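# Sort boxes: full ones into tote, empties to desks

## Task

Every box in the room that has contents must end up completely inside the tote, and every box with nothing in it must be returned to the desk it belongs on. The robot must not topple or finish leaning, or the task fails. Anything that stays in place only because the robot is holding or propping it at the end does not count.

## Robot and tools

Robot: a Hello Robot Stretch 3 with a single arm. It has a two-wheeled base (0.33 m long, 0.34 m wide), a lift that slides up a mast, and a telescoping arm that reaches out to the robot's right side. The gripper sits on a three-axis wrist. The base cannot move sideways. To carry the gripper forward or back, drive the base. On-the-spot turns pivot about the point between the drive wheels, 0.05 m behind the front edge. With the arm retracted and the wrist folded, the swept turning circle has a radius of 0.28 m. An unfolded, level wrist sticks out past that circle.

Frames: the base frame has its origin on the floor between the drive wheels, with x forward, y left and z up. The odometry frame is the base frame as it stood when the scene began. hand_pose is reported in the base frame at the point where the closed fingertips meet. Headings and turns are positive to the left (counter-clockwise seen from above).

Tool execute_actions takes {"actions": [...]}, a list run in order. An empty list just returns the current state and images. Each action can contain "robot", "steps" (integer 1 to 450 control steps at 30 per second; defaults to 1) and "until" (only alongside steps; it ends the action early once every condition holds). An action with only steps just waits. "robot" can be one command object, a list of up to 8 commands run in sequence (a queue), or {"stop": true}, which brakes everything and clears the queue. A queue entry {"pause_s": s} waits s seconds, at most 15.

A command object can hold:
- "base": exactly one key. translate_m is a relative straight drive in metres from wherever the base is when the command starts, with forward positive and |value| at most 1. rotate_rad is a relative turn in radians on the spot, left positive, |value| at most 3.2. Neither is an absolute pose.
- "joints": absolute targets by name, in one flat object. lift_m is 0 to 1.1 (arm height on the mast). arm_m is 0 to 0.52 (extension). wrist_yaw_rad is -1.345 to 4.42: 0 aims along the arm, positive swings toward the front, and 3.0 folds the wrist over the base. wrist_pitch_rad is -1.57 to 0.451: 0 is level and negative tips the fingertips down. wrist_roll_rad is -2.911 to 2.911, and 0 means the fingers lie level, side by side. gripper_m is -0.089 to 0.179, where larger is wider. The real fingertip gap is smaller than this value, by 0.007 near closed and 0.025 fully open, and it is 0 below 0.007. head_pan_rad is -3.953 to 1.73: 0 faces forward, positive is left, and -1.57 looks along the arm. head_tilt_rad is -1.53 to 0.419, and negative looks down. Joints you leave out keep their previous goals.
- "contact_limits": {"arm_m": effort %, 1 to 100}. This sets the effort at which the arm halts with contact_stop; lower is gentler, but too low halts immediately. It applies until the next arm_m command.

A value out of range or a malformed action rejects the whole call, and nothing runs. New commands take effect immediately and discard the rest of any older queue. A queue moves to its next entry only after the previous entry finishes "done". Base or gripper "off_target" also lets it continue.

To wait until everything has stopped, use "steps": 450, "until": {"robot": {"status": "ended"}}. Other conditions compare fields as printed, for example {"robot": {"lift_m": [">", 0.3]}} or {"base_status": ["!=", "moving"]}. {"any": {"status": "ended"}} fires when the first motion or queue ends.

Speed: the base is fast (0.30 m/s, 1.9 rad/s) only when stowed, meaning lift_m below 0.30, arm_m below 0.03 and wrist_yaw_rad above 2.54. Otherwise it is capped at 0.10 m/s and 0.63 rad/s.

Wrist safety: fold or unfold the wrist only with lift_m between 0.32 and 0.95, wrist_pitch_rad -0.4 and roll near 0. After folding, the lift can go down to 0.25. If yaw is below -0.4, keep pitch at -0.5 or lower.

Gripping: to grasp, command gripper_m below the object's width. To let go, open to at least 0.02 above the value at which the fingers made contact. Neither the reading nor "done" tells you whether you are holding something, so check the cameras. Squeezing too hard trips a stall guard and can let the object slip. Send a new value to squeeze again.

Tool zoom_image: {"camera": "head_camera"|"nav_camera"|"wrist_camera", "region": [x0, y0, x1, y1]}. The region is in pixels of that camera's latest image, with the origin at top left, and is at most 504x504. Image sizes are head 896x504, nav 672x504 and wrist 644x364. head_camera and nav_camera both move with head pan and tilt.

Tool finished_scene: {"scene": n}, where n is the number of the current scene. Make sure every motion has ended and nothing rests on the gripper before calling it.

Result lines: base_status shows progress, e.g. "moving (translate_m +0.12 of +0.30)". joint_goals, joint_status and measured_speeds follow. The "refusals/queue/queue_left" line gives a refusal count and queue state (idle, running, done, dropped, stopped). Status words are moving, done, off_target (at rest away from its goal and possibly still pushing), contact_stop (the joint went slack), time_out, stopped, not_commanded and torque_fault (a wrist servo is off for about 10 s and commands to it are refused). "robot.on_its_own" reports goals the robot changed by itself, slack or off joints, and any base lean. base_odometry, turned_by_wheels and turned_by_imu are also given. base_tilt is in degrees (forward and right positive), with a fixed offset of up to about 4. motor_effort is in % with the peak in brackets, and readings are noisy. lidar_m gives 12 ranges in metres, one per 30° sector counter-clockwise from straight ahead (4th is left, 7th behind, 10th right), in a plane 0.17 m above the floor; "-" means nothing was seen. wrist_depth_mm and head_depth_mm are 7x7 grids of median depth. Lines starting "refused:" or "dropped:" name the goal concerned and count from 0.

Hazards: pushing against something rigid with the gripper higher than about 0.45 m can tip the robot. A second push after a contact_stop is worse. Driving while gripping or pressing on something fixed, or snagging furniture (especially when reversing), can tip it too. If it tips, reverse the last move in small steps, free the gripper, and lower lift_m to about 0.2. Avoid drops, slams, hard impacts and prolonged wrist strain. Loose objects may occasionally get nudged by outside disturbances.

Each tool is called after "Call:" as name(argument=value, ...), one argument or row to a line, values as JSON.

## Session

Call:
execute_actions(
  actions=[],
)

Scene clock: 0.00 s.
robot.base_odometry: x=+0.000 y=+0.000 heading=+0.000 (m, m, rad; robot's odometry frame)
robot.turned_by_wheels: +0.000 (rad since the last result)
robot.turned_by_imu: +0.000 (rad since the last result)
robot.base_tilt: forward=+0.4 right=+0.3 (deg)
robot.lidar_m: 0.85 1.26 1.90 1.21 0.95 0.93 1.00 1.54 1.52 1.03 0.81 0.79
robot.head_depth_mm: 738 746 746 761 773 780 784 / 811 816 823 827 833 837 842 / 875 878 881 888 894 900 901 / 942 948 954 955 967 971 977 / 1022 1031 1036 1044 1045 1058 1063 / 1120 1123 1137 1146 1150 1159 1173 / 1242 1238 1256 1263 1281 1285 1295
robot.base_status: not_commanded
robot.joint_positions: lift_m=+0.387 arm_m=+0.002 wrist_yaw_rad=+3.094 wrist_pitch_rad=-0.634 wrist_roll_rad=-0.018 gripper_m=+0.037 head_pan_rad=+0.012 head_tilt_rad=-0.002
robot.joint_goals: lift_m=+0.387 arm_m=+0.002 wrist_yaw_rad=+3.094 wrist_pitch_rad=-0.634 wrist_roll_rad=-0.018 gripper_m=+0.037 head_pan_rad=+0.012 head_tilt_rad=-0.002
robot.joint_status: lift_m=not_commanded arm_m=not_commanded wrist_yaw_rad=not_commanded wrist_pitch_rad=not_commanded wrist_roll_rad=not_commanded gripper_m=not_commanded head_pan_rad=not_commanded head_tilt_rad=not_commanded
robot.measured_speeds: translate_m=+0.000 rotate_rad=+0.000 lift_m=+0.000 arm_m=+0.000 wrist_yaw_rad=+0.000 wrist_pitch_rad=+0.000 wrist_roll_rad=+0.000 head_pan_rad=+0.000 head_tilt_rad=+0.000
robot: refusals=0 queue=idle queue_left=0
robot.motor_effort: left_wheel=-1 right_wheel=-1 lift_m=+25 arm_m=+0 wrist_yaw_rad=+0 wrist_pitch_rad=+6 wrist_roll_rad=+0 gripper_m=-1 head_pan_rad=+0 head_tilt_rad=+3 (%)
robot.hand_pose: x=-0.0121 y=+0.0452 z=+0.3542 quat_wxyz=(+0.235, +0.671, +0.207, +0.673) (m; robot's base frame)
robot.wrist_depth_mm: 712 891 - - - - - / 762 938 - - - 955 889 / 791 916 928 873 806 757 727 / 796 806 749 720 677 658 632 / 723 678 639 621 608 567 552 / 607 588 - - - 507 487 / 537 523 - - 464 453 436
pictures: head_camera (sideways: a quarter turn clockwise sets it upright), nav_camera (sideways: a quarter turn counterclockwise sets it upright), wrist_camera
Images, in order (width x height): head_camera 896x504, nav_camera 672x504, wrist_camera 644x364.

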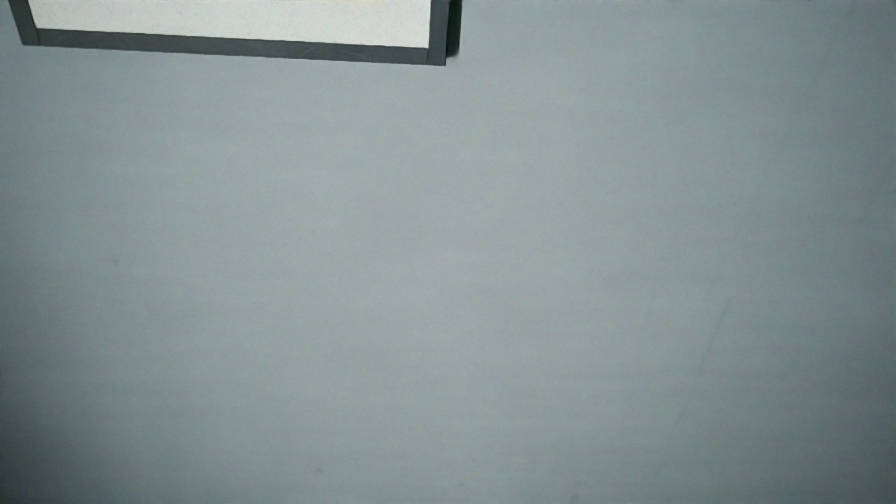

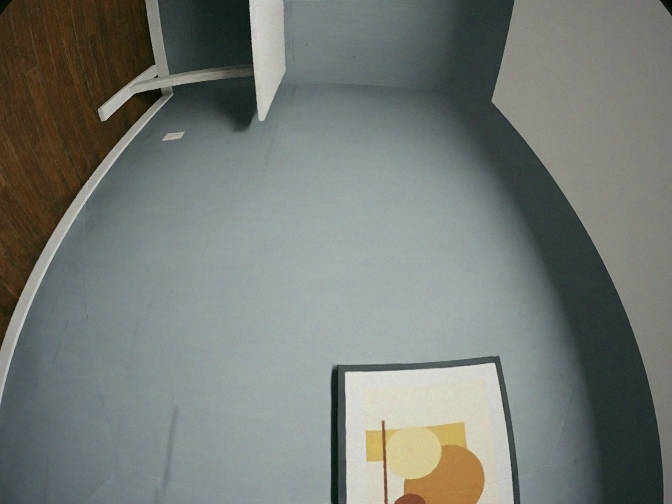

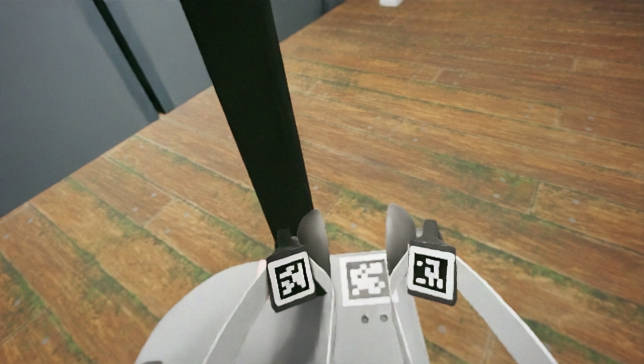

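Call:
execute_actions(
  actions=[
    {"robot": {"joints": {"head_pan_rad": 1.2, "head_tilt_rad": -0.4}}, "steps": 100, "until": {"robot": {"status": "ended"}}},
  ],
)

Call:
execute_actions(
  actions=[
    {"robot": {"joints": {"head_pan_rad": -1.2, "head_tilt_rad": -0.4}}, "steps": 100, "until": {"robot": {"status": "ended"}}},
  ],
)

Call:
execute_actions(
  actions=[
    {"robot": {"joints": {"head_pan_rad": -2.5, "head_tilt_rad": -0.4}}, "steps": 100, "until": {"robot": {"status": "ended"}}},
  ],
)

Call:
execute_actions(
  actions=[
    {"robot": {"joints": {"head_pan_rad": -3.7, "head_tilt_rad": -0.4}}, "steps": 100, "until": {"robot": {"status": "ended"}}},
  ],
)

Scene clock: 5.57 s.
robot.base_odometry: x=+0.000 y=+0.000 heading=+0.000 (m, m, rad; robot's odometry frame)
robot.turned_by_wheels: +0.000 (rad since the last result)
robot.turned_by_imu: +0.001 (rad since the last result)
robot.base_tilt: forward=+0.4 right=+0.2 (deg)
robot.lidar_m: 0.85 1.26 1.90 1.21 0.95 0.93 1.00 1.54 1.52 1.03 0.80 0.79
robot.head_depth_mm: 1822 1927 1710 2251 2157 1697 1398 / 1869 1958 2149 2319 2119 1697 1396 / 1903 2025 2223 2387 2141 1691 1403 / 1950 2074 2285 2467 2114 1688 1392 / 2005 2134 1911 2328 2128 1698 1400 / 1763 1835 1877 2047 2052 1691 1396 / 1489 1553 1598 1679 1776 1678 1391
robot.base_status: not_commanded
robot.joint_positions: lift_m=+0.387 arm_m=+0.002 wrist_yaw_rad=+3.094 wrist_pitch_rad=-0.634 wrist_roll_rad=-0.018 gripper_m=+0.037 head_pan_rad=+1.193 head_tilt_rad=-0.395
robot.joint_goals: lift_m=+0.387 arm_m=+0.002 wrist_yaw_rad=+3.094 wrist_pitch_rad=-0.634 wrist_roll_rad=-0.018 gripper_m=+0.037 head_pan_rad=+1.200 head_tilt_rad=-0.400
robot.joint_status: lift_m=not_commanded arm_m=not_commanded wrist_yaw_rad=not_commanded wrist_pitch_rad=not_commanded wrist_roll_rad=not_commanded gripper_m=not_commanded head_pan_rad=done head_tilt_rad=done
robot.measured_speeds: translate_m=+0.000 rotate_rad=+0.000 lift_m=+0.000 arm_m=+0.000 wrist_yaw_rad=+0.000 wrist_pitch_rad=+0.000 wrist_roll_rad=+0.000 head_pan_rad=+0.000 head_tilt_rad=+0.000
robot: refusals=0 queue=done queue_left=0
robot.motor_effort: left_wheel=-1(1) right_wheel=-1(1) lift_m=+25(26) arm_m=+0(1) wrist_yaw_rad=+1(0) wrist_pitch_rad=+6(6) wrist_roll_rad=+0(1) gripper_m=+0(0) head_pan_rad=+2(26) head_tilt_rad=-3(32) (%)
robot.hand_pose: x=-0.0121 y=+0.0452 z=+0.3542 quat_wxyz=(+0.235, +0.671, +0.207, +0.673) (m; robot's base frame)
robot.wrist_depth_mm: 736 878 - - - - - / 754 943 - - - 933 884 / 789 924 920 851 812 774 731 / 800 806 768 716 686 648 628 / 710 671 648 622 603 567 543 / 606 582 - - - 503 484 / 530 522 - - 457 453 440
pictures: head_camera (sideways: a quarter turn clockwise sets it upright), nav_camera (sideways: a quarter turn counterclockwise sets it upright), wrist_camera
Images, in order (width x height): head_camera 896x504, nav_camera 672x504, wrist_camera 644x364.

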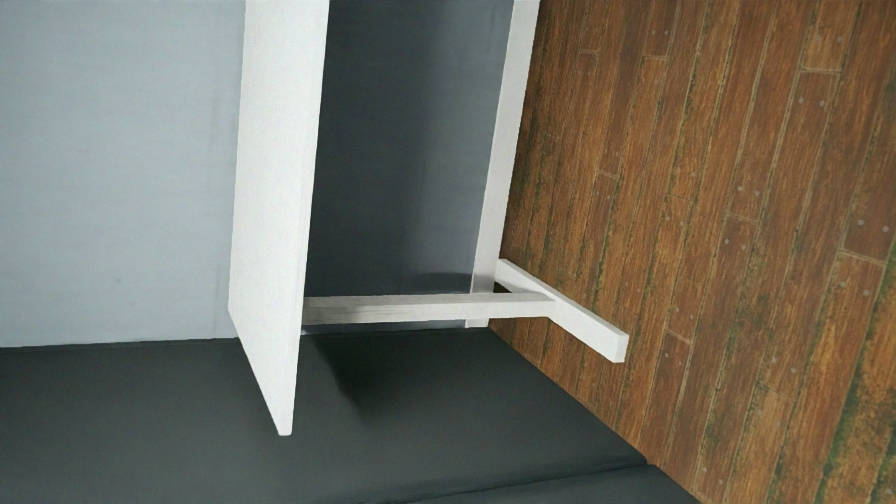

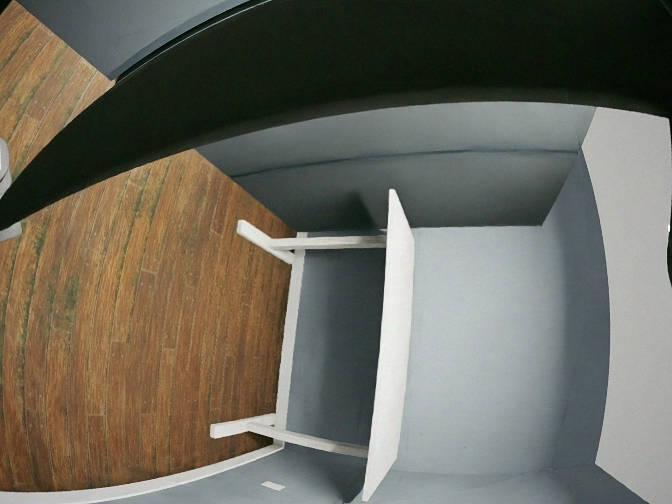

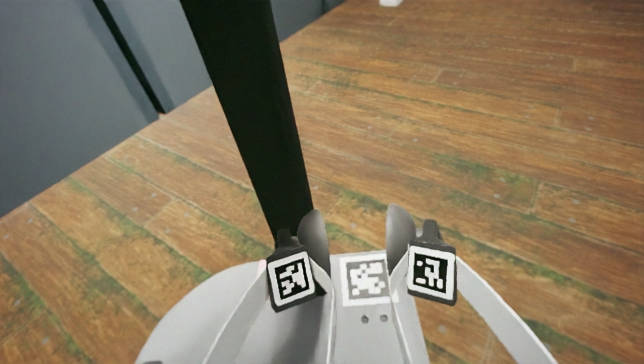

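Scene clock: 7.33 s.
robot.base_odometry: x=+0.000 y=+0.000 heading=+0.000 (m, m, rad; robot's odometry frame)
robot.turned_by_wheels: +0.000 (rad since the last result)
robot.turned_by_imu: +0.000 (rad since the last result)
robot.base_tilt: forward=+0.3 right=+0.2 (deg)
robot.lidar_m: 0.85 1.26 1.90 1.21 0.95 0.94 1.00 1.54 1.52 1.03 0.81 0.79
robot.head_depth_mm: 896 979 1073 1187 1327 1522 1398 / 841 917 1006 1101 1220 1370 1395 / 795 861 939 1023 1126 1259 1353 / 758 815 886 960 1049 1162 1295 / 722 773 836 902 987 1078 1196 / 687 735 789 848 922 1005 1110 / 659 703 748 802 870 945 1034
robot.base_status: not_commanded
robot.joint_positions: lift_m=+0.387 arm_m=+0.002 wrist_yaw_rad=+3.094 wrist_pitch_rad=-0.634 wrist_roll_rad=-0.018 gripper_m=+0.037 head_pan_rad=-1.193 head_tilt_rad=-0.395
robot.joint_goals: lift_m=+0.387 arm_m=+0.002 wrist_yaw_rad=+3.094 wrist_pitch_rad=-0.634 wrist_roll_rad=-0.018 gripper_m=+0.037 head_pan_rad=-1.200 head_tilt_rad=-0.400
robot.joint_status: lift_m=not_commanded arm_m=not_commanded wrist_yaw_rad=not_commanded wrist_pitch_rad=not_commanded wrist_roll_rad=not_commanded gripper_m=not_commanded head_pan_rad=done head_tilt_rad=done
robot.measured_speeds: translate_m=+0.000 rotate_rad=+0.000 lift_m=+0.000 arm_m=+0.000 wrist_yaw_rad=+0.000 wrist_pitch_rad=+0.000 wrist_roll_rad=+0.000 head_pan_rad=+0.000 head_tilt_rad=+0.000
robot: refusals=0 queue=done queue_left=0
robot.motor_effort: left_wheel=-1(1) right_wheel=-1(1) lift_m=+26(25) arm_m=+0(0) wrist_yaw_rad=+0(0) wrist_pitch_rad=+6(5) wrist_roll_rad=+0(0) gripper_m=+0(0) head_pan_rad=-3(27) head_tilt_rad=-3(3) (%)
robot.hand_pose: x=-0.0121 y=+0.0452 z=+0.3542 quat_wxyz=(+0.235, +0.671, +0.207, +0.673) (m; robot's base frame)
robot.wrist_depth_mm: 740 883 - - - - - / 754 924 - - - 939 867 / 793 911 940 870 813 769 741 / 803 801 766 724 688 656 627 / 714 674 645 623 605 566 554 / 606 583 - - - 499 483 / 529 522 - - 466 452 437
pictures: head_camera (sideways: a quarter turn clockwise sets it upright), nav_camera (sideways: a quarter turn counterclockwise sets it upright), wrist_camera
Images, in order (width x height): head_camera 896x504, nav_camera 672x504, wrist_camera 644x364.

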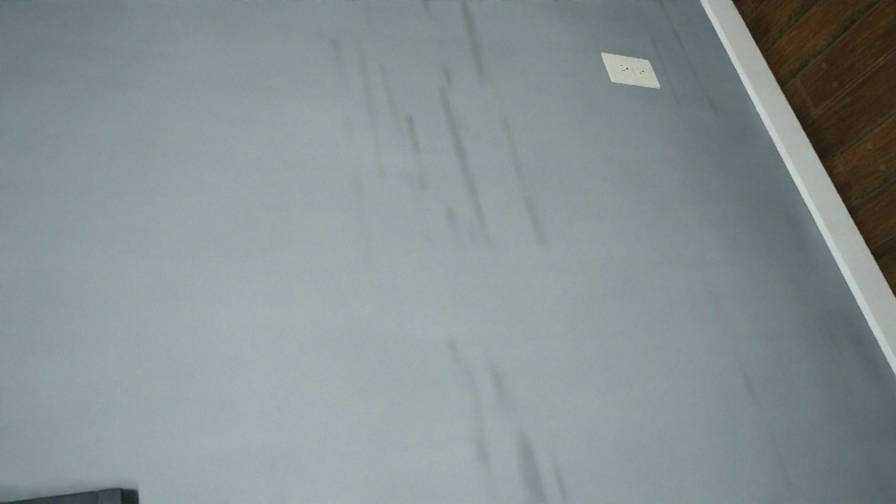

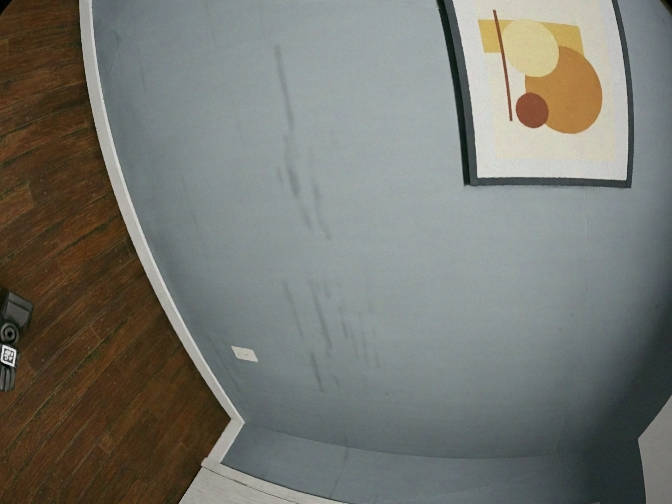

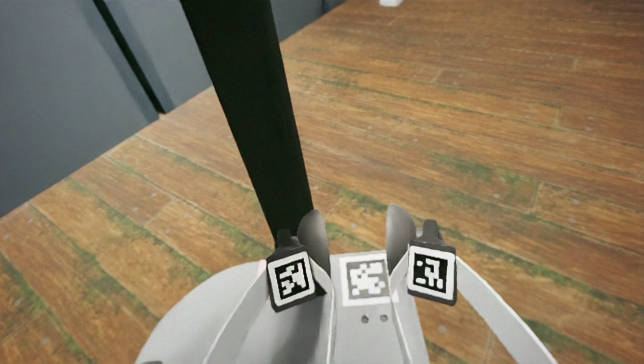

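Scene clock: 8.60 s.
robot.base_odometry: x=+0.000 y=+0.000 heading=+0.000 (m, m, rad; robot's odometry frame)
robot.turned_by_wheels: +0.000 (rad since the last result)
robot.turned_by_imu: +0.000 (rad since the last result)
robot.base_tilt: forward=+0.4 right=+0.2 (deg)
robot.lidar_m: 0.85 1.26 1.90 1.21 0.95 0.93 1.00 1.54 1.52 1.03 0.81 0.79
robot.head_depth_mm: 1450 1574 1704 1861 1998 1699 1400 / 1418 1527 1642 1812 1977 1705 1398 / 1385 1487 1609 1751 1922 1695 1395 / 1338 1440 1548 1688 1852 1692 1388 / 1308 1400 1518 1638 1787 1680 1398 / 1280 1363 1473 1590 1742 1697 1399 / 1247 1346 1437 1550 1703 1687 1388
robot.base_status: not_commanded
robot.joint_positions: lift_m=+0.387 arm_m=+0.002 wrist_yaw_rad=+3.094 wrist_pitch_rad=-0.634 wrist_roll_rad=-0.018 gripper_m=+0.037 head_pan_rad=-2.493 head_tilt_rad=-0.395
robot.joint_goals: lift_m=+0.387 arm_m=+0.002 wrist_yaw_rad=+3.094 wrist_pitch_rad=-0.634 wrist_roll_rad=-0.018 gripper_m=+0.037 head_pan_rad=-2.500 head_tilt_rad=-0.400
robot.joint_status: lift_m=not_commanded arm_m=not_commanded wrist_yaw_rad=not_commanded wrist_pitch_rad=not_commanded wrist_roll_rad=not_commanded gripper_m=not_commanded head_pan_rad=done head_tilt_rad=done
robot.measured_speeds: translate_m=+0.000 rotate_rad=+0.000 lift_m=+0.000 arm_m=+0.000 wrist_yaw_rad=+0.000 wrist_pitch_rad=+0.000 wrist_roll_rad=+0.000 head_pan_rad=+0.000 head_tilt_rad=+0.000
robot: refusals=0 queue=done queue_left=0
robot.motor_effort: left_wheel=-1(1) right_wheel=-1(1) lift_m=+26(25) arm_m=+1(1) wrist_yaw_rad=+0(0) wrist_pitch_rad=+5(6) wrist_roll_rad=+0(1) gripper_m=-1(2) head_pan_rad=-2(28) head_tilt_rad=-2(4) (%)
robot.hand_pose: x=-0.0121 y=+0.0452 z=+0.3542 quat_wxyz=(+0.235, +0.671, +0.207, +0.673) (m; robot's base frame)
robot.wrist_depth_mm: 717 893 - - - - - / 764 933 - - 999 926 862 / 781 923 917 861 824 772 733 / 798 788 754 715 691 658 626 / 711 678 638 625 611 569 545 / 598 587 - - - 508 484 / 528 517 - - 461 454 435
pictures: head_camera (sideways: a quarter turn clockwise sets it upright), nav_camera (sideways: a quarter turn counterclockwise sets it upright), wrist_camera
Images, in order (width x height): head_camera 896x504, nav_camera 672x504, wrist_camera 644x364.

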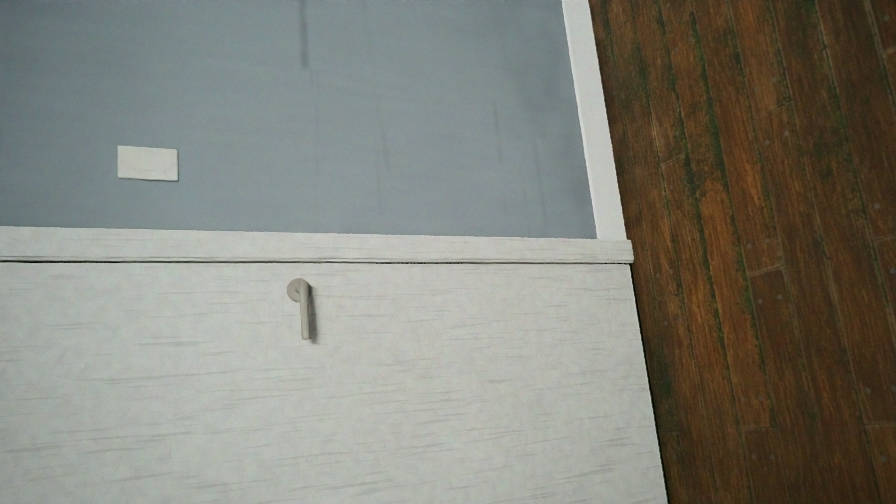

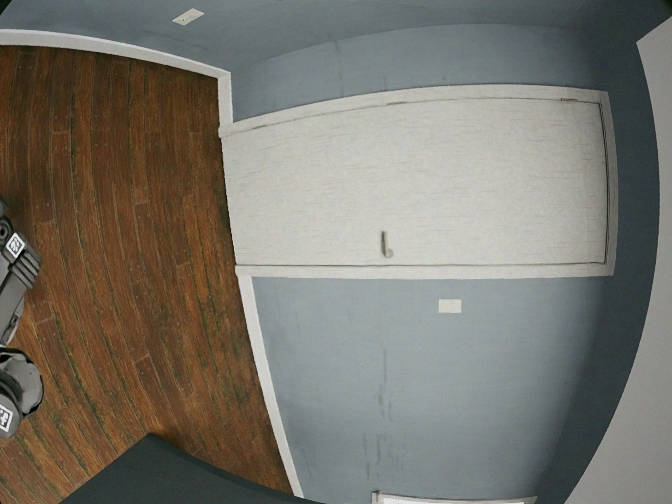

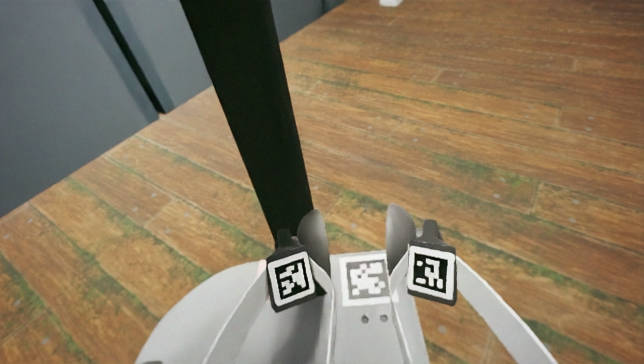

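Scene clock: 9.80 s.
robot.base_odometry: x=+0.000 y=+0.000 heading=+0.000 (m, m, rad; robot's odometry frame)
robot.turned_by_wheels: +0.000 (rad since the last result)
robot.turned_by_imu: +0.000 (rad since the last result)
robot.base_tilt: forward=+0.4 right=+0.1 (deg)
robot.lidar_m: 0.85 1.26 1.91 1.21 0.95 0.94 1.00 1.55 1.52 1.03 0.80 0.79
robot.head_depth_mm: 765 818 881 956 1045 1143 1275 / 771 826 898 973 1056 1160 1296 / 781 839 910 985 1070 1180 1297 / 792 852 915 997 1093 1206 1324 / 797 858 932 1005 1104 1220 1329 / 809 867 936 1023 1119 1245 1355 / 818 879 950 1037 1142 1259 1360
robot.base_status: not_commanded
robot.joint_positions: lift_m=+0.387 arm_m=+0.002 wrist_yaw_rad=+3.094 wrist_pitch_rad=-0.634 wrist_roll_rad=-0.018 gripper_m=+0.037 head_pan_rad=-3.693 head_tilt_rad=-0.395
robot.joint_goals: lift_m=+0.387 arm_m=+0.002 wrist_yaw_rad=+3.094 wrist_pitch_rad=-0.634 wrist_roll_rad=-0.018 gripper_m=+0.037 head_pan_rad=-3.700 head_tilt_rad=-0.400
robot.joint_status: lift_m=not_commanded arm_m=not_commanded wrist_yaw_rad=not_commanded wrist_pitch_rad=not_commanded wrist_roll_rad=not_commanded gripper_m=not_commanded head_pan_rad=done head_tilt_rad=done
robot.measured_speeds: translate_m=+0.000 rotate_rad=+0.000 lift_m=+0.000 arm_m=+0.000 wrist_yaw_rad=+0.000 wrist_pitch_rad=+0.000 wrist_roll_rad=+0.000 head_pan_rad=+0.000 head_tilt_rad=+0.000
robot: refusals=0 queue=done queue_left=0
robot.motor_effort: left_wheel=-1(1) right_wheel=-1(1) lift_m=+25(25) arm_m=+0(1) wrist_yaw_rad=+1(0) wrist_pitch_rad=+5(6) wrist_roll_rad=+1(0) gripper_m=+1(1) head_pan_rad=-3(27) head_tilt_rad=-2(1) (%)
robot.hand_pose: x=-0.0121 y=+0.0452 z=+0.3542 quat_wxyz=(+0.235, +0.671, +0.207, +0.673) (m; robot's base frame)
robot.wrist_depth_mm: 714 883 - - - - - / 751 935 - - - 935 867 / 789 911 939 855 811 772 735 / 794 790 760 719 686 650 625 / 702 667 643 619 609 563 553 / 613 587 - - - 506 485 / 531 521 - - 458 455 435
pictures: head_camera (sideways: a quarter turn clockwise sets it upright), nav_camera (sideways: a quarter turn counterclockwise sets it upright), wrist_camera
Images, in order (width x height): head_camera 896x504, nav_camera 672x504, wrist_camera 644x364.

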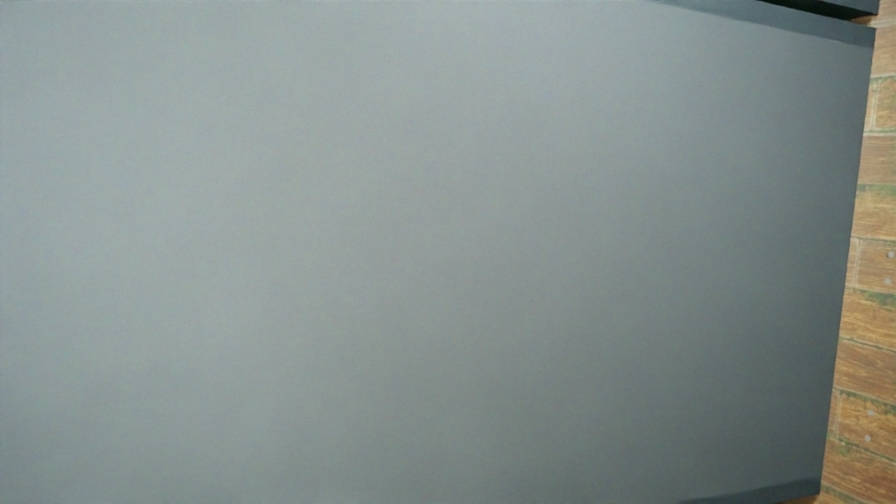

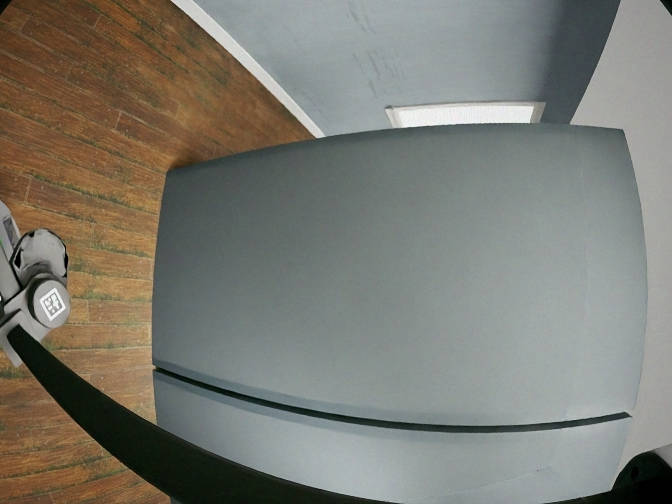

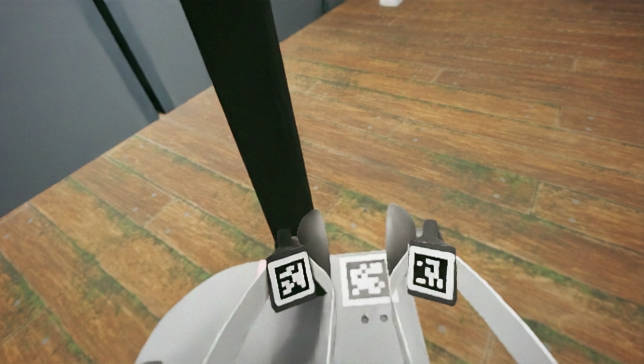

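Call:
execute_actions(
  actions=[
    {"robot": [{"joints": {"lift_m": 0.27, "wrist_pitch_rad": -0.4, "wrist_yaw_rad": 3.0, "head_pan_rad": 0.0, "head_tilt_rad": -0.5}}, {"base": {"rotate_rad": -2.95}}], "steps": 300, "until": {"robot": {"status": "ended"}}},
  ],
)

Scene clock: 25.10 s.
robot.base_odometry: x=+0.000 y=+0.000 heading=-2.950 (m, m, rad; robot's odometry frame)
robot.turned_by_wheels: -2.950 (rad since the last result)
robot.turned_by_imu: -2.899 (rad since the last result)
robot.base_tilt: forward=+0.3 right=+0.2 (deg)
robot.lidar_m: 1.73 1.52 1.45 0.89 0.79 0.80 0.96 1.78 1.71 1.05 0.93 0.94
robot.head_depth_mm: 2161 2392 2693 1184 1246 1362 1302 / 1960 2201 2424 2433 1889 1508 1303 / 1827 2006 2222 2330 1884 1539 1298 / 1695 1831 2021 2201 1883 1540 1313 / 1577 1708 1860 2055 1880 1548 1303 / 1480 1602 1733 1901 1879 1534 1300 / 1393 1496 1611 1752 1823 1542 1307
robot.base_status: done (rotate_rad -2.9499 of -2.9500)
robot.joint_positions: lift_m=+0.270 arm_m=+0.002 wrist_yaw_rad=+3.002 wrist_pitch_rad=-0.420 wrist_roll_rad=-0.018 gripper_m=+0.037 head_pan_rad=-0.007 head_tilt_rad=-0.494
robot.joint_goals: lift_m=+0.270 arm_m=+0.002 wrist_yaw_rad=+3.000 wrist_pitch_rad=-0.400 wrist_roll_rad=-0.018 gripper_m=+0.037 head_pan_rad=+0.000 head_tilt_rad=-0.500
robot.joint_status: lift_m=done arm_m=not_commanded wrist_yaw_rad=done wrist_pitch_rad=done wrist_roll_rad=not_commanded gripper_m=not_commanded head_pan_rad=done head_tilt_rad=done
robot.measured_speeds: translate_m=+0.000 rotate_rad=+0.000 lift_m=+0.000 arm_m=+0.000 wrist_yaw_rad=+0.000 wrist_pitch_rad=+0.000 wrist_roll_rad=+0.000 head_pan_rad=+0.000 head_tilt_rad=+0.000
robot: refusals=0 queue=done queue_left=0
robot.motor_effort: left_wheel=+0(8) right_wheel=-3(9) lift_m=+15(25) arm_m=+0(0) wrist_yaw_rad=-1(2) wrist_pitch_rad=+9(9) wrist_roll_rad=+1(0) gripper_m=+0(1) head_pan_rad=+2(27) head_tilt_rad=-3(15) (%)
robot.hand_pose: x=+0.0099 y=+0.0751 z=+0.2828 quat_wxyz=(+0.195, +0.694, +0.101, +0.686) (m; robot's base frame)
robot.wrist_depth_mm: 606 664 896 - - - - / 623 703 971 - - - - / 653 754 - - 963 879 811 / 670 778 - 763 713 673 636 / 674 670 641 620 588 549 522 / 570 550 539 - 461 467 443 / 482 482 - - 410 401 386
pictures: head_camera (sideways: a quarter turn clockwise sets it upright), nav_camera (sideways: a quarter turn counterclockwise sets it upright), wrist_camera
Images, in order (width x height): head_camera 896x504, nav_camera 672x504, wrist_camera 644x364.

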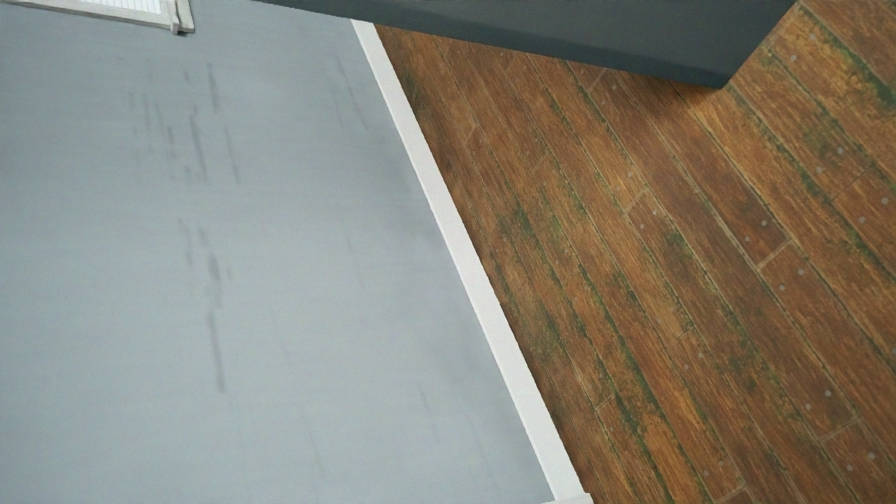

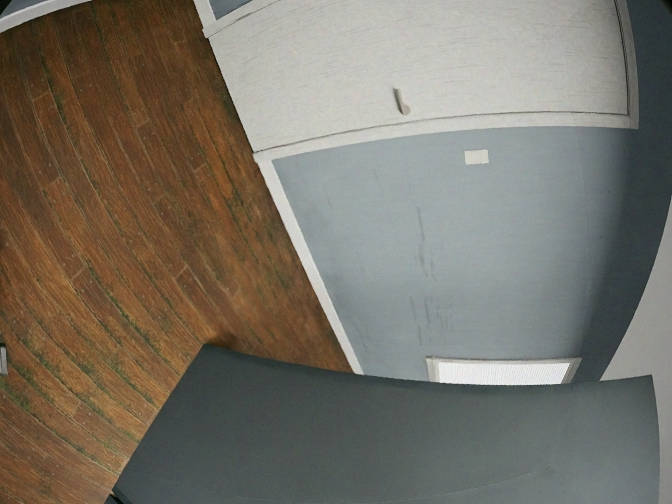

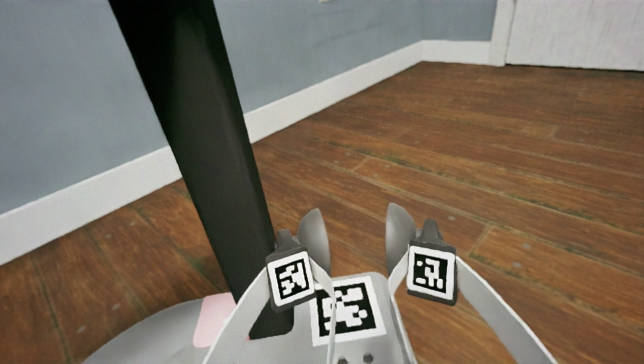

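Call:
execute_actions(
  actions=[
    {"robot": [{"base": {"translate_m": 1.0}, "joints": {"head_pan_rad": -0.9, "head_tilt_rad": -0.5}}], "steps": 300, "until": {"robot": {"status": "ended"}}},
  ],
)

Scene clock: 35.13 s.
robot.base_odometry: x=-0.982 y=-0.190 heading=-2.950 (m, m, rad; robot's odometry frame)
robot.turned_by_wheels: +0.000 (rad since the last result)
robot.turned_by_imu: +0.003 (rad since the last result)
robot.base_tilt: forward=+0.4 right=+0.2 (deg)
robot.lidar_m: 0.90 0.80 0.80 0.94 1.45 1.46 1.75 2.50 0.50 0.32 0.36 1.46
robot.head_depth_mm: 531 526 526 526 523 521 521 / 2768 3040 3232 788 783 780 776 / 2780 3068 3237 2443 1890 1549 1274 / 2781 3035 3158 2406 1881 1545 1308 / 2770 3115 3227 2415 1887 1552 1310 / 2813 3042 3219 2418 1881 1541 1299 / 2536 2546 2581 2319 1889 1534 1297
robot.base_status: done (translate_m +1.0000 of +1.0000)
robot.joint_positions: lift_m=+0.270 arm_m=+0.002 wrist_yaw_rad=+3.002 wrist_pitch_rad=-0.419 wrist_roll_rad=-0.018 gripper_m=+0.037 head_pan_rad=-0.893 head_tilt_rad=-0.495
robot.joint_goals: lift_m=+0.270 arm_m=+0.002 wrist_yaw_rad=+3.000 wrist_pitch_rad=-0.400 wrist_roll_rad=-0.018 gripper_m=+0.037 head_pan_rad=-0.900 head_tilt_rad=-0.500
robot.joint_status: lift_m=done arm_m=not_commanded wrist_yaw_rad=done wrist_pitch_rad=done wrist_roll_rad=not_commanded gripper_m=not_commanded head_pan_rad=done head_tilt_rad=done
robot.measured_speeds: translate_m=+0.000 rotate_rad=+0.000 lift_m=+0.000 arm_m=+0.000 wrist_yaw_rad=+0.000 wrist_pitch_rad=+0.000 wrist_roll_rad=+0.000 head_pan_rad=+0.000 head_tilt_rad=+0.000
robot: refusals=0 queue=done queue_left=0
robot.motor_effort: left_wheel=+0(6) right_wheel=-2(7) lift_m=+15(15) arm_m=+0(0) wrist_yaw_rad=-2(2) wrist_pitch_rad=+8(9) wrist_roll_rad=+0(1) gripper_m=+0(1) head_pan_rad=-3(27) head_tilt_rad=-3(2) (%)
robot.hand_pose: x=+0.0100 y=+0.0752 z=+0.2829 quat_wxyz=(+0.195, +0.694, +0.100, +0.686) (m; robot's base frame)
robot.wrist_depth_mm: - - - - 834 704 611 / - - - - 918 745 643 / - - - - 925 784 677 / 962 877 - 764 724 681 641 / 723 675 647 622 591 546 527 / 573 546 544 - 462 469 444 / 481 485 - - 415 400 385
pictures: head_camera (sideways: a quarter turn clockwise sets it upright), nav_camera (sideways: a quarter turn counterclockwise sets it upright), wrist_camera
Images, in order (width x height): head_camera 896x504, nav_camera 672x504, wrist_camera 644x364.

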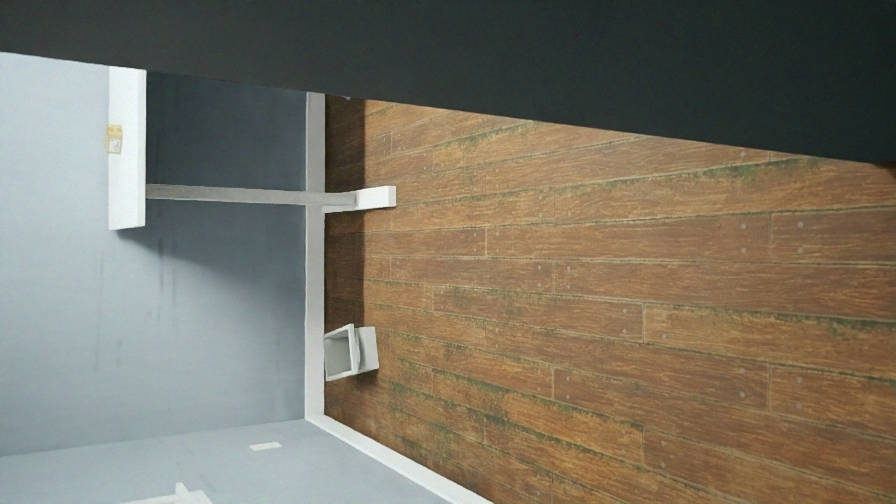

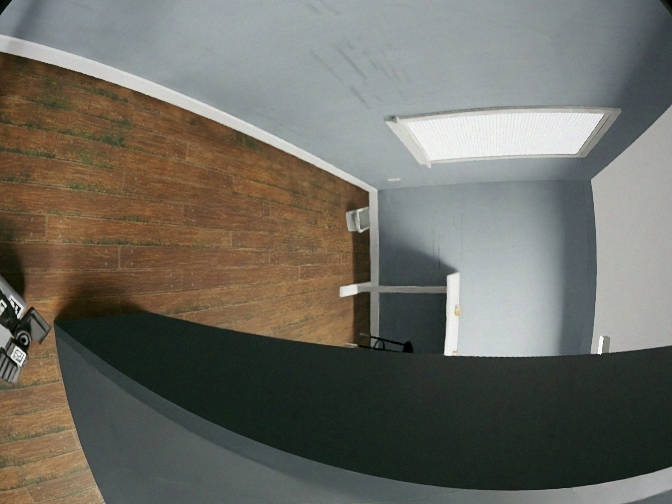

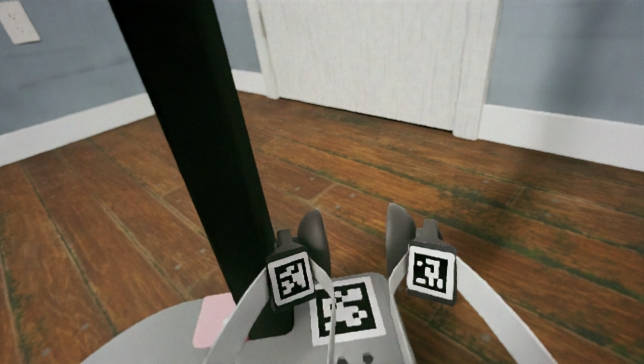

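Call:
execute_actions(
  actions=[
    {"robot": [{"base": {"translate_m": 0.3}, "joints": {"head_pan_rad": -0.6, "head_tilt_rad": -0.5}}, {"base": {"rotate_rad": -0.9}}, {"base": {"translate_m": 0.7}}], "steps": 400, "until": {"robot": {"status": "ended"}}},
  ],
)

Scene clock: 46.67 s.
robot.base_odometry: x=-1.808 y=+0.208 heading=+2.433 (m, m, rad; robot's odometry frame)
robot.turned_by_wheels: -0.900 (rad since the last result)
robot.turned_by_imu: -0.880 (rad since the last result)
robot.base_tilt: forward=+0.3 right=+0.1 (deg)
robot.lidar_m: 1.99 0.90 0.64 0.61 0.62 0.83 1.99 0.52 0.39 1.24 2.99 2.26
robot.head_depth_mm: 3055 3355 3343 2401 1883 1540 1306 / 2817 3121 3216 2431 1890 1546 1308 / 2645 2447 2965 2428 1900 1533 1303 / 2472 2641 2955 2383 1895 1550 1299 / 2349 2513 2667 2421 1895 1536 1304 / 2221 2201 2574 2412 1876 1548 1304 / 2105 2162 2480 2413 1878 1537 1303
robot.base_status: done (translate_m +0.7000 of +0.7000)
robot.joint_positions: lift_m=+0.270 arm_m=+0.002 wrist_yaw_rad=+3.002 wrist_pitch_rad=-0.419 wrist_roll_rad=-0.018 gripper_m=+0.037 head_pan_rad=-0.607 head_tilt_rad=-0.495
robot.joint_goals: lift_m=+0.270 arm_m=+0.002 wrist_yaw_rad=+3.000 wrist_pitch_rad=-0.400 wrist_roll_rad=-0.018 gripper_m=+0.037 head_pan_rad=-0.600 head_tilt_rad=-0.500
robot.joint_status: lift_m=done arm_m=not_commanded wrist_yaw_rad=done wrist_pitch_rad=done wrist_roll_rad=not_commanded gripper_m=not_commanded head_pan_rad=done head_tilt_rad=done
robot.measured_speeds: translate_m=+0.000 rotate_rad=+0.000 lift_m=+0.000 arm_m=+0.000 wrist_yaw_rad=+0.000 wrist_pitch_rad=+0.000 wrist_roll_rad=+0.000 head_pan_rad=+0.000 head_tilt_rad=+0.000
robot: refusals=0 queue=done queue_left=0
robot.motor_effort: left_wheel=+0(8) right_wheel=-2(10) lift_m=+15(15) arm_m=+0(0) wrist_yaw_rad=-1(1) wrist_pitch_rad=+8(9) wrist_roll_rad=+1(0) gripper_m=-1(0) head_pan_rad=+2(17) head_tilt_rad=-3(3) (%)
robot.hand_pose: x=+0.0101 y=+0.0752 z=+0.2829 quat_wxyz=(+0.195, +0.694, +0.100, +0.686) (m; robot's base frame)
robot.wrist_depth_mm: 542 553 580 599 631 647 670 / 579 600 641 649 686 707 738 / 628 653 689 711 750 761 784 / 690 697 - 747 726 684 644 / 716 678 651 617 595 548 524 / 576 552 549 - 462 469 446 / 478 484 - - 410 402 387
pictures: head_camera (sideways: a quarter turn clockwise sets it upright), nav_camera (sideways: a quarter turn counterclockwise sets it upright), wrist_camera
Images, in order (width x height): head_camera 896x504, nav_camera 672x504, wrist_camera 644x364.

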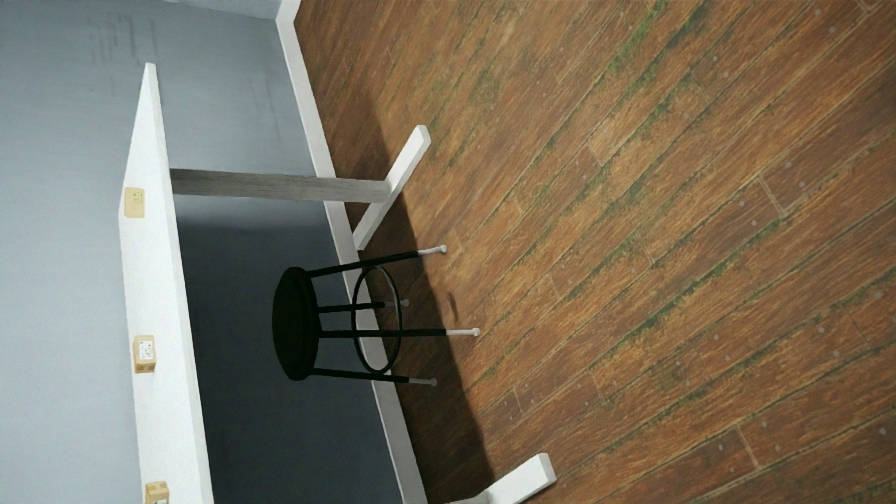

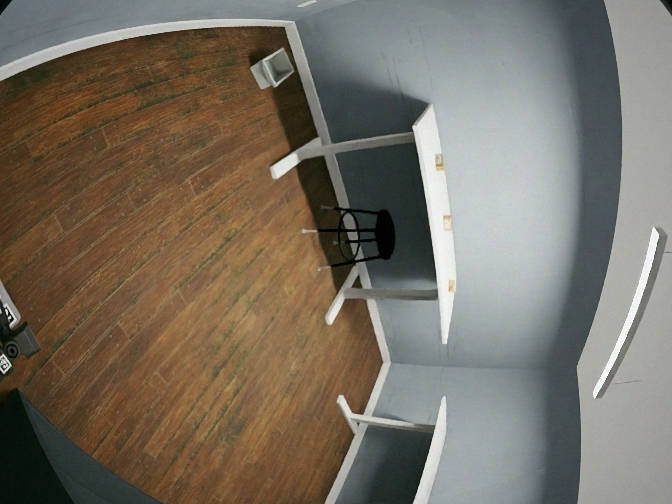

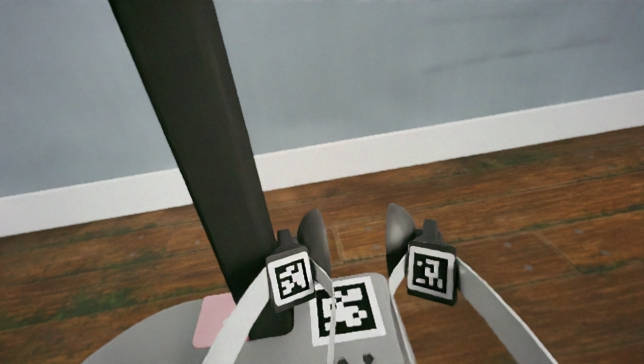

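Call:
execute_actions(
  actions=[
    {"robot": {"joints": {"head_pan_rad": -1.5, "head_tilt_rad": -0.4}}, "steps": 100, "until": {"robot": {"status": "ended"}}},
  ],
)

Scene clock: 49.23 s.
robot.base_odometry: x=-1.808 y=+0.208 heading=+2.433 (m, m, rad; robot's odometry frame)
robot.turned_by_wheels: +0.000 (rad since the last result)
robot.turned_by_imu: +0.000 (rad since the last result)
robot.base_tilt: forward=+0.4 right=+0.2 (deg)
robot.lidar_m: 2.00 0.90 0.64 0.61 0.62 0.83 1.98 0.52 0.39 1.24 3.02 2.26
robot.head_depth_mm: 1012 1085 1083 786 1254 994 824 / 1855 1916 1408 1324 1354 1492 1310 / 2676 2836 3095 2813 2115 1666 1382 / 2660 2828 3124 2822 2111 1659 1388 / 2691 2825 3142 2840 2112 1676 1381 / 2723 2908 3163 2826 2094 1661 1382 / 2760 2899 3191 2800 2091 1664 1381
robot.base_status: done (translate_m +0.7000 of +0.7000)
robot.joint_positions: lift_m=+0.270 arm_m=+0.002 wrist_yaw_rad=+3.002 wrist_pitch_rad=-0.419 wrist_roll_rad=-0.018 gripper_m=+0.037 head_pan_rad=-1.493 head_tilt_rad=-0.409
robot.joint_goals: lift_m=+0.270 arm_m=+0.002 wrist_yaw_rad=+3.000 wrist_pitch_rad=-0.400 wrist_roll_rad=-0.018 gripper_m=+0.037 head_pan_rad=-1.500 head_tilt_rad=-0.400
robot.joint_status: lift_m=done arm_m=not_commanded wrist_yaw_rad=done wrist_pitch_rad=done wrist_roll_rad=not_commanded gripper_m=not_commanded head_pan_rad=done head_tilt_rad=done
robot.measured_speeds: translate_m=+0.000 rotate_rad=+0.000 lift_m=+0.000 arm_m=+0.000 wrist_yaw_rad=+0.000 wrist_pitch_rad=+0.000 wrist_roll_rad=+0.000 head_pan_rad=+0.000 head_tilt_rad=+0.000
robot: refusals=0 queue=done queue_left=0
robot.motor_effort: left_wheel=+0(0) right_wheel=-3(3) lift_m=+15(15) arm_m=+0(0) wrist_yaw_rad=-1(1) wrist_pitch_rad=+9(8) wrist_roll_rad=+1(1) gripper_m=+1(0) head_pan_rad=-2(27) head_tilt_rad=+5(17) (%)
robot.hand_pose: x=+0.0101 y=+0.0752 z=+0.2829 quat_wxyz=(+0.195, +0.694, +0.100, +0.686) (m; robot's base frame)
robot.wrist_depth_mm: 536 564 578 602 624 650 670 / 576 601 633 648 673 704 743 / 637 649 689 718 741 764 776 / 684 700 - 737 716 678 638 / 715 674 650 618 585 548 524 / 573 551 546 - 460 468 445 / 480 483 - - 415 402 387
pictures: head_camera (sideways: a quarter turn clockwise sets it upright), nav_camera (sideways: a quarter turn counterclockwise sets it upright), wrist_camera
Images, in order (width x height): head_camera 896x504, nav_camera 672x504, wrist_camera 644x364.

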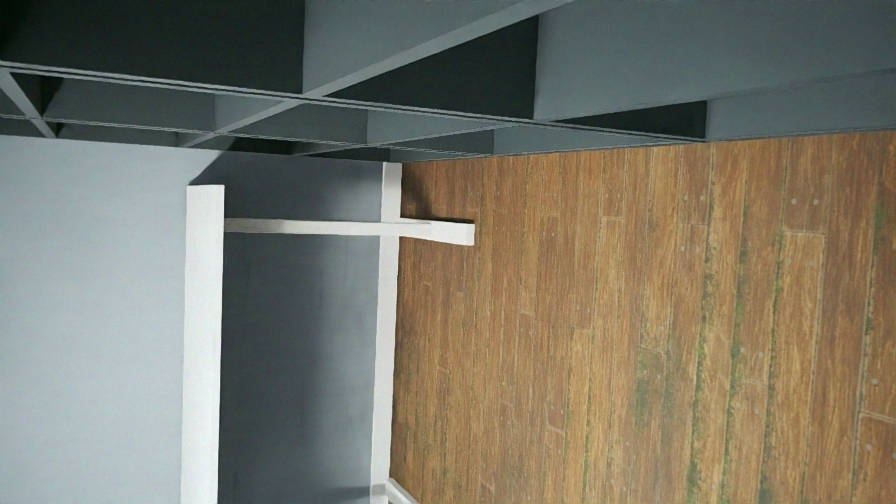

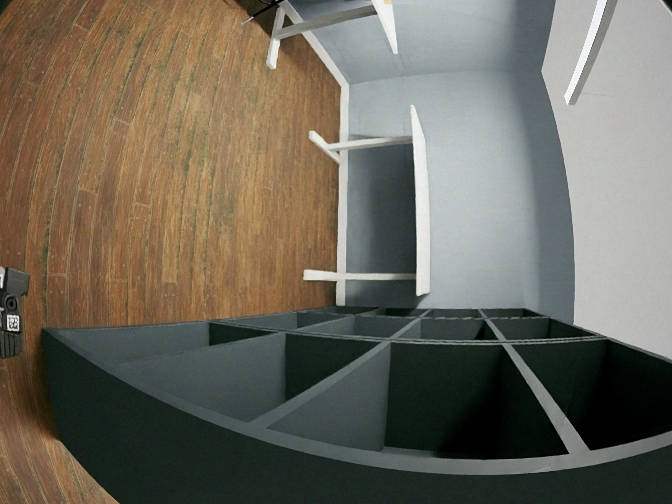

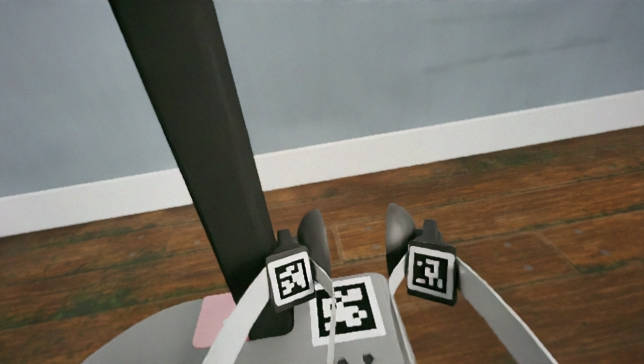

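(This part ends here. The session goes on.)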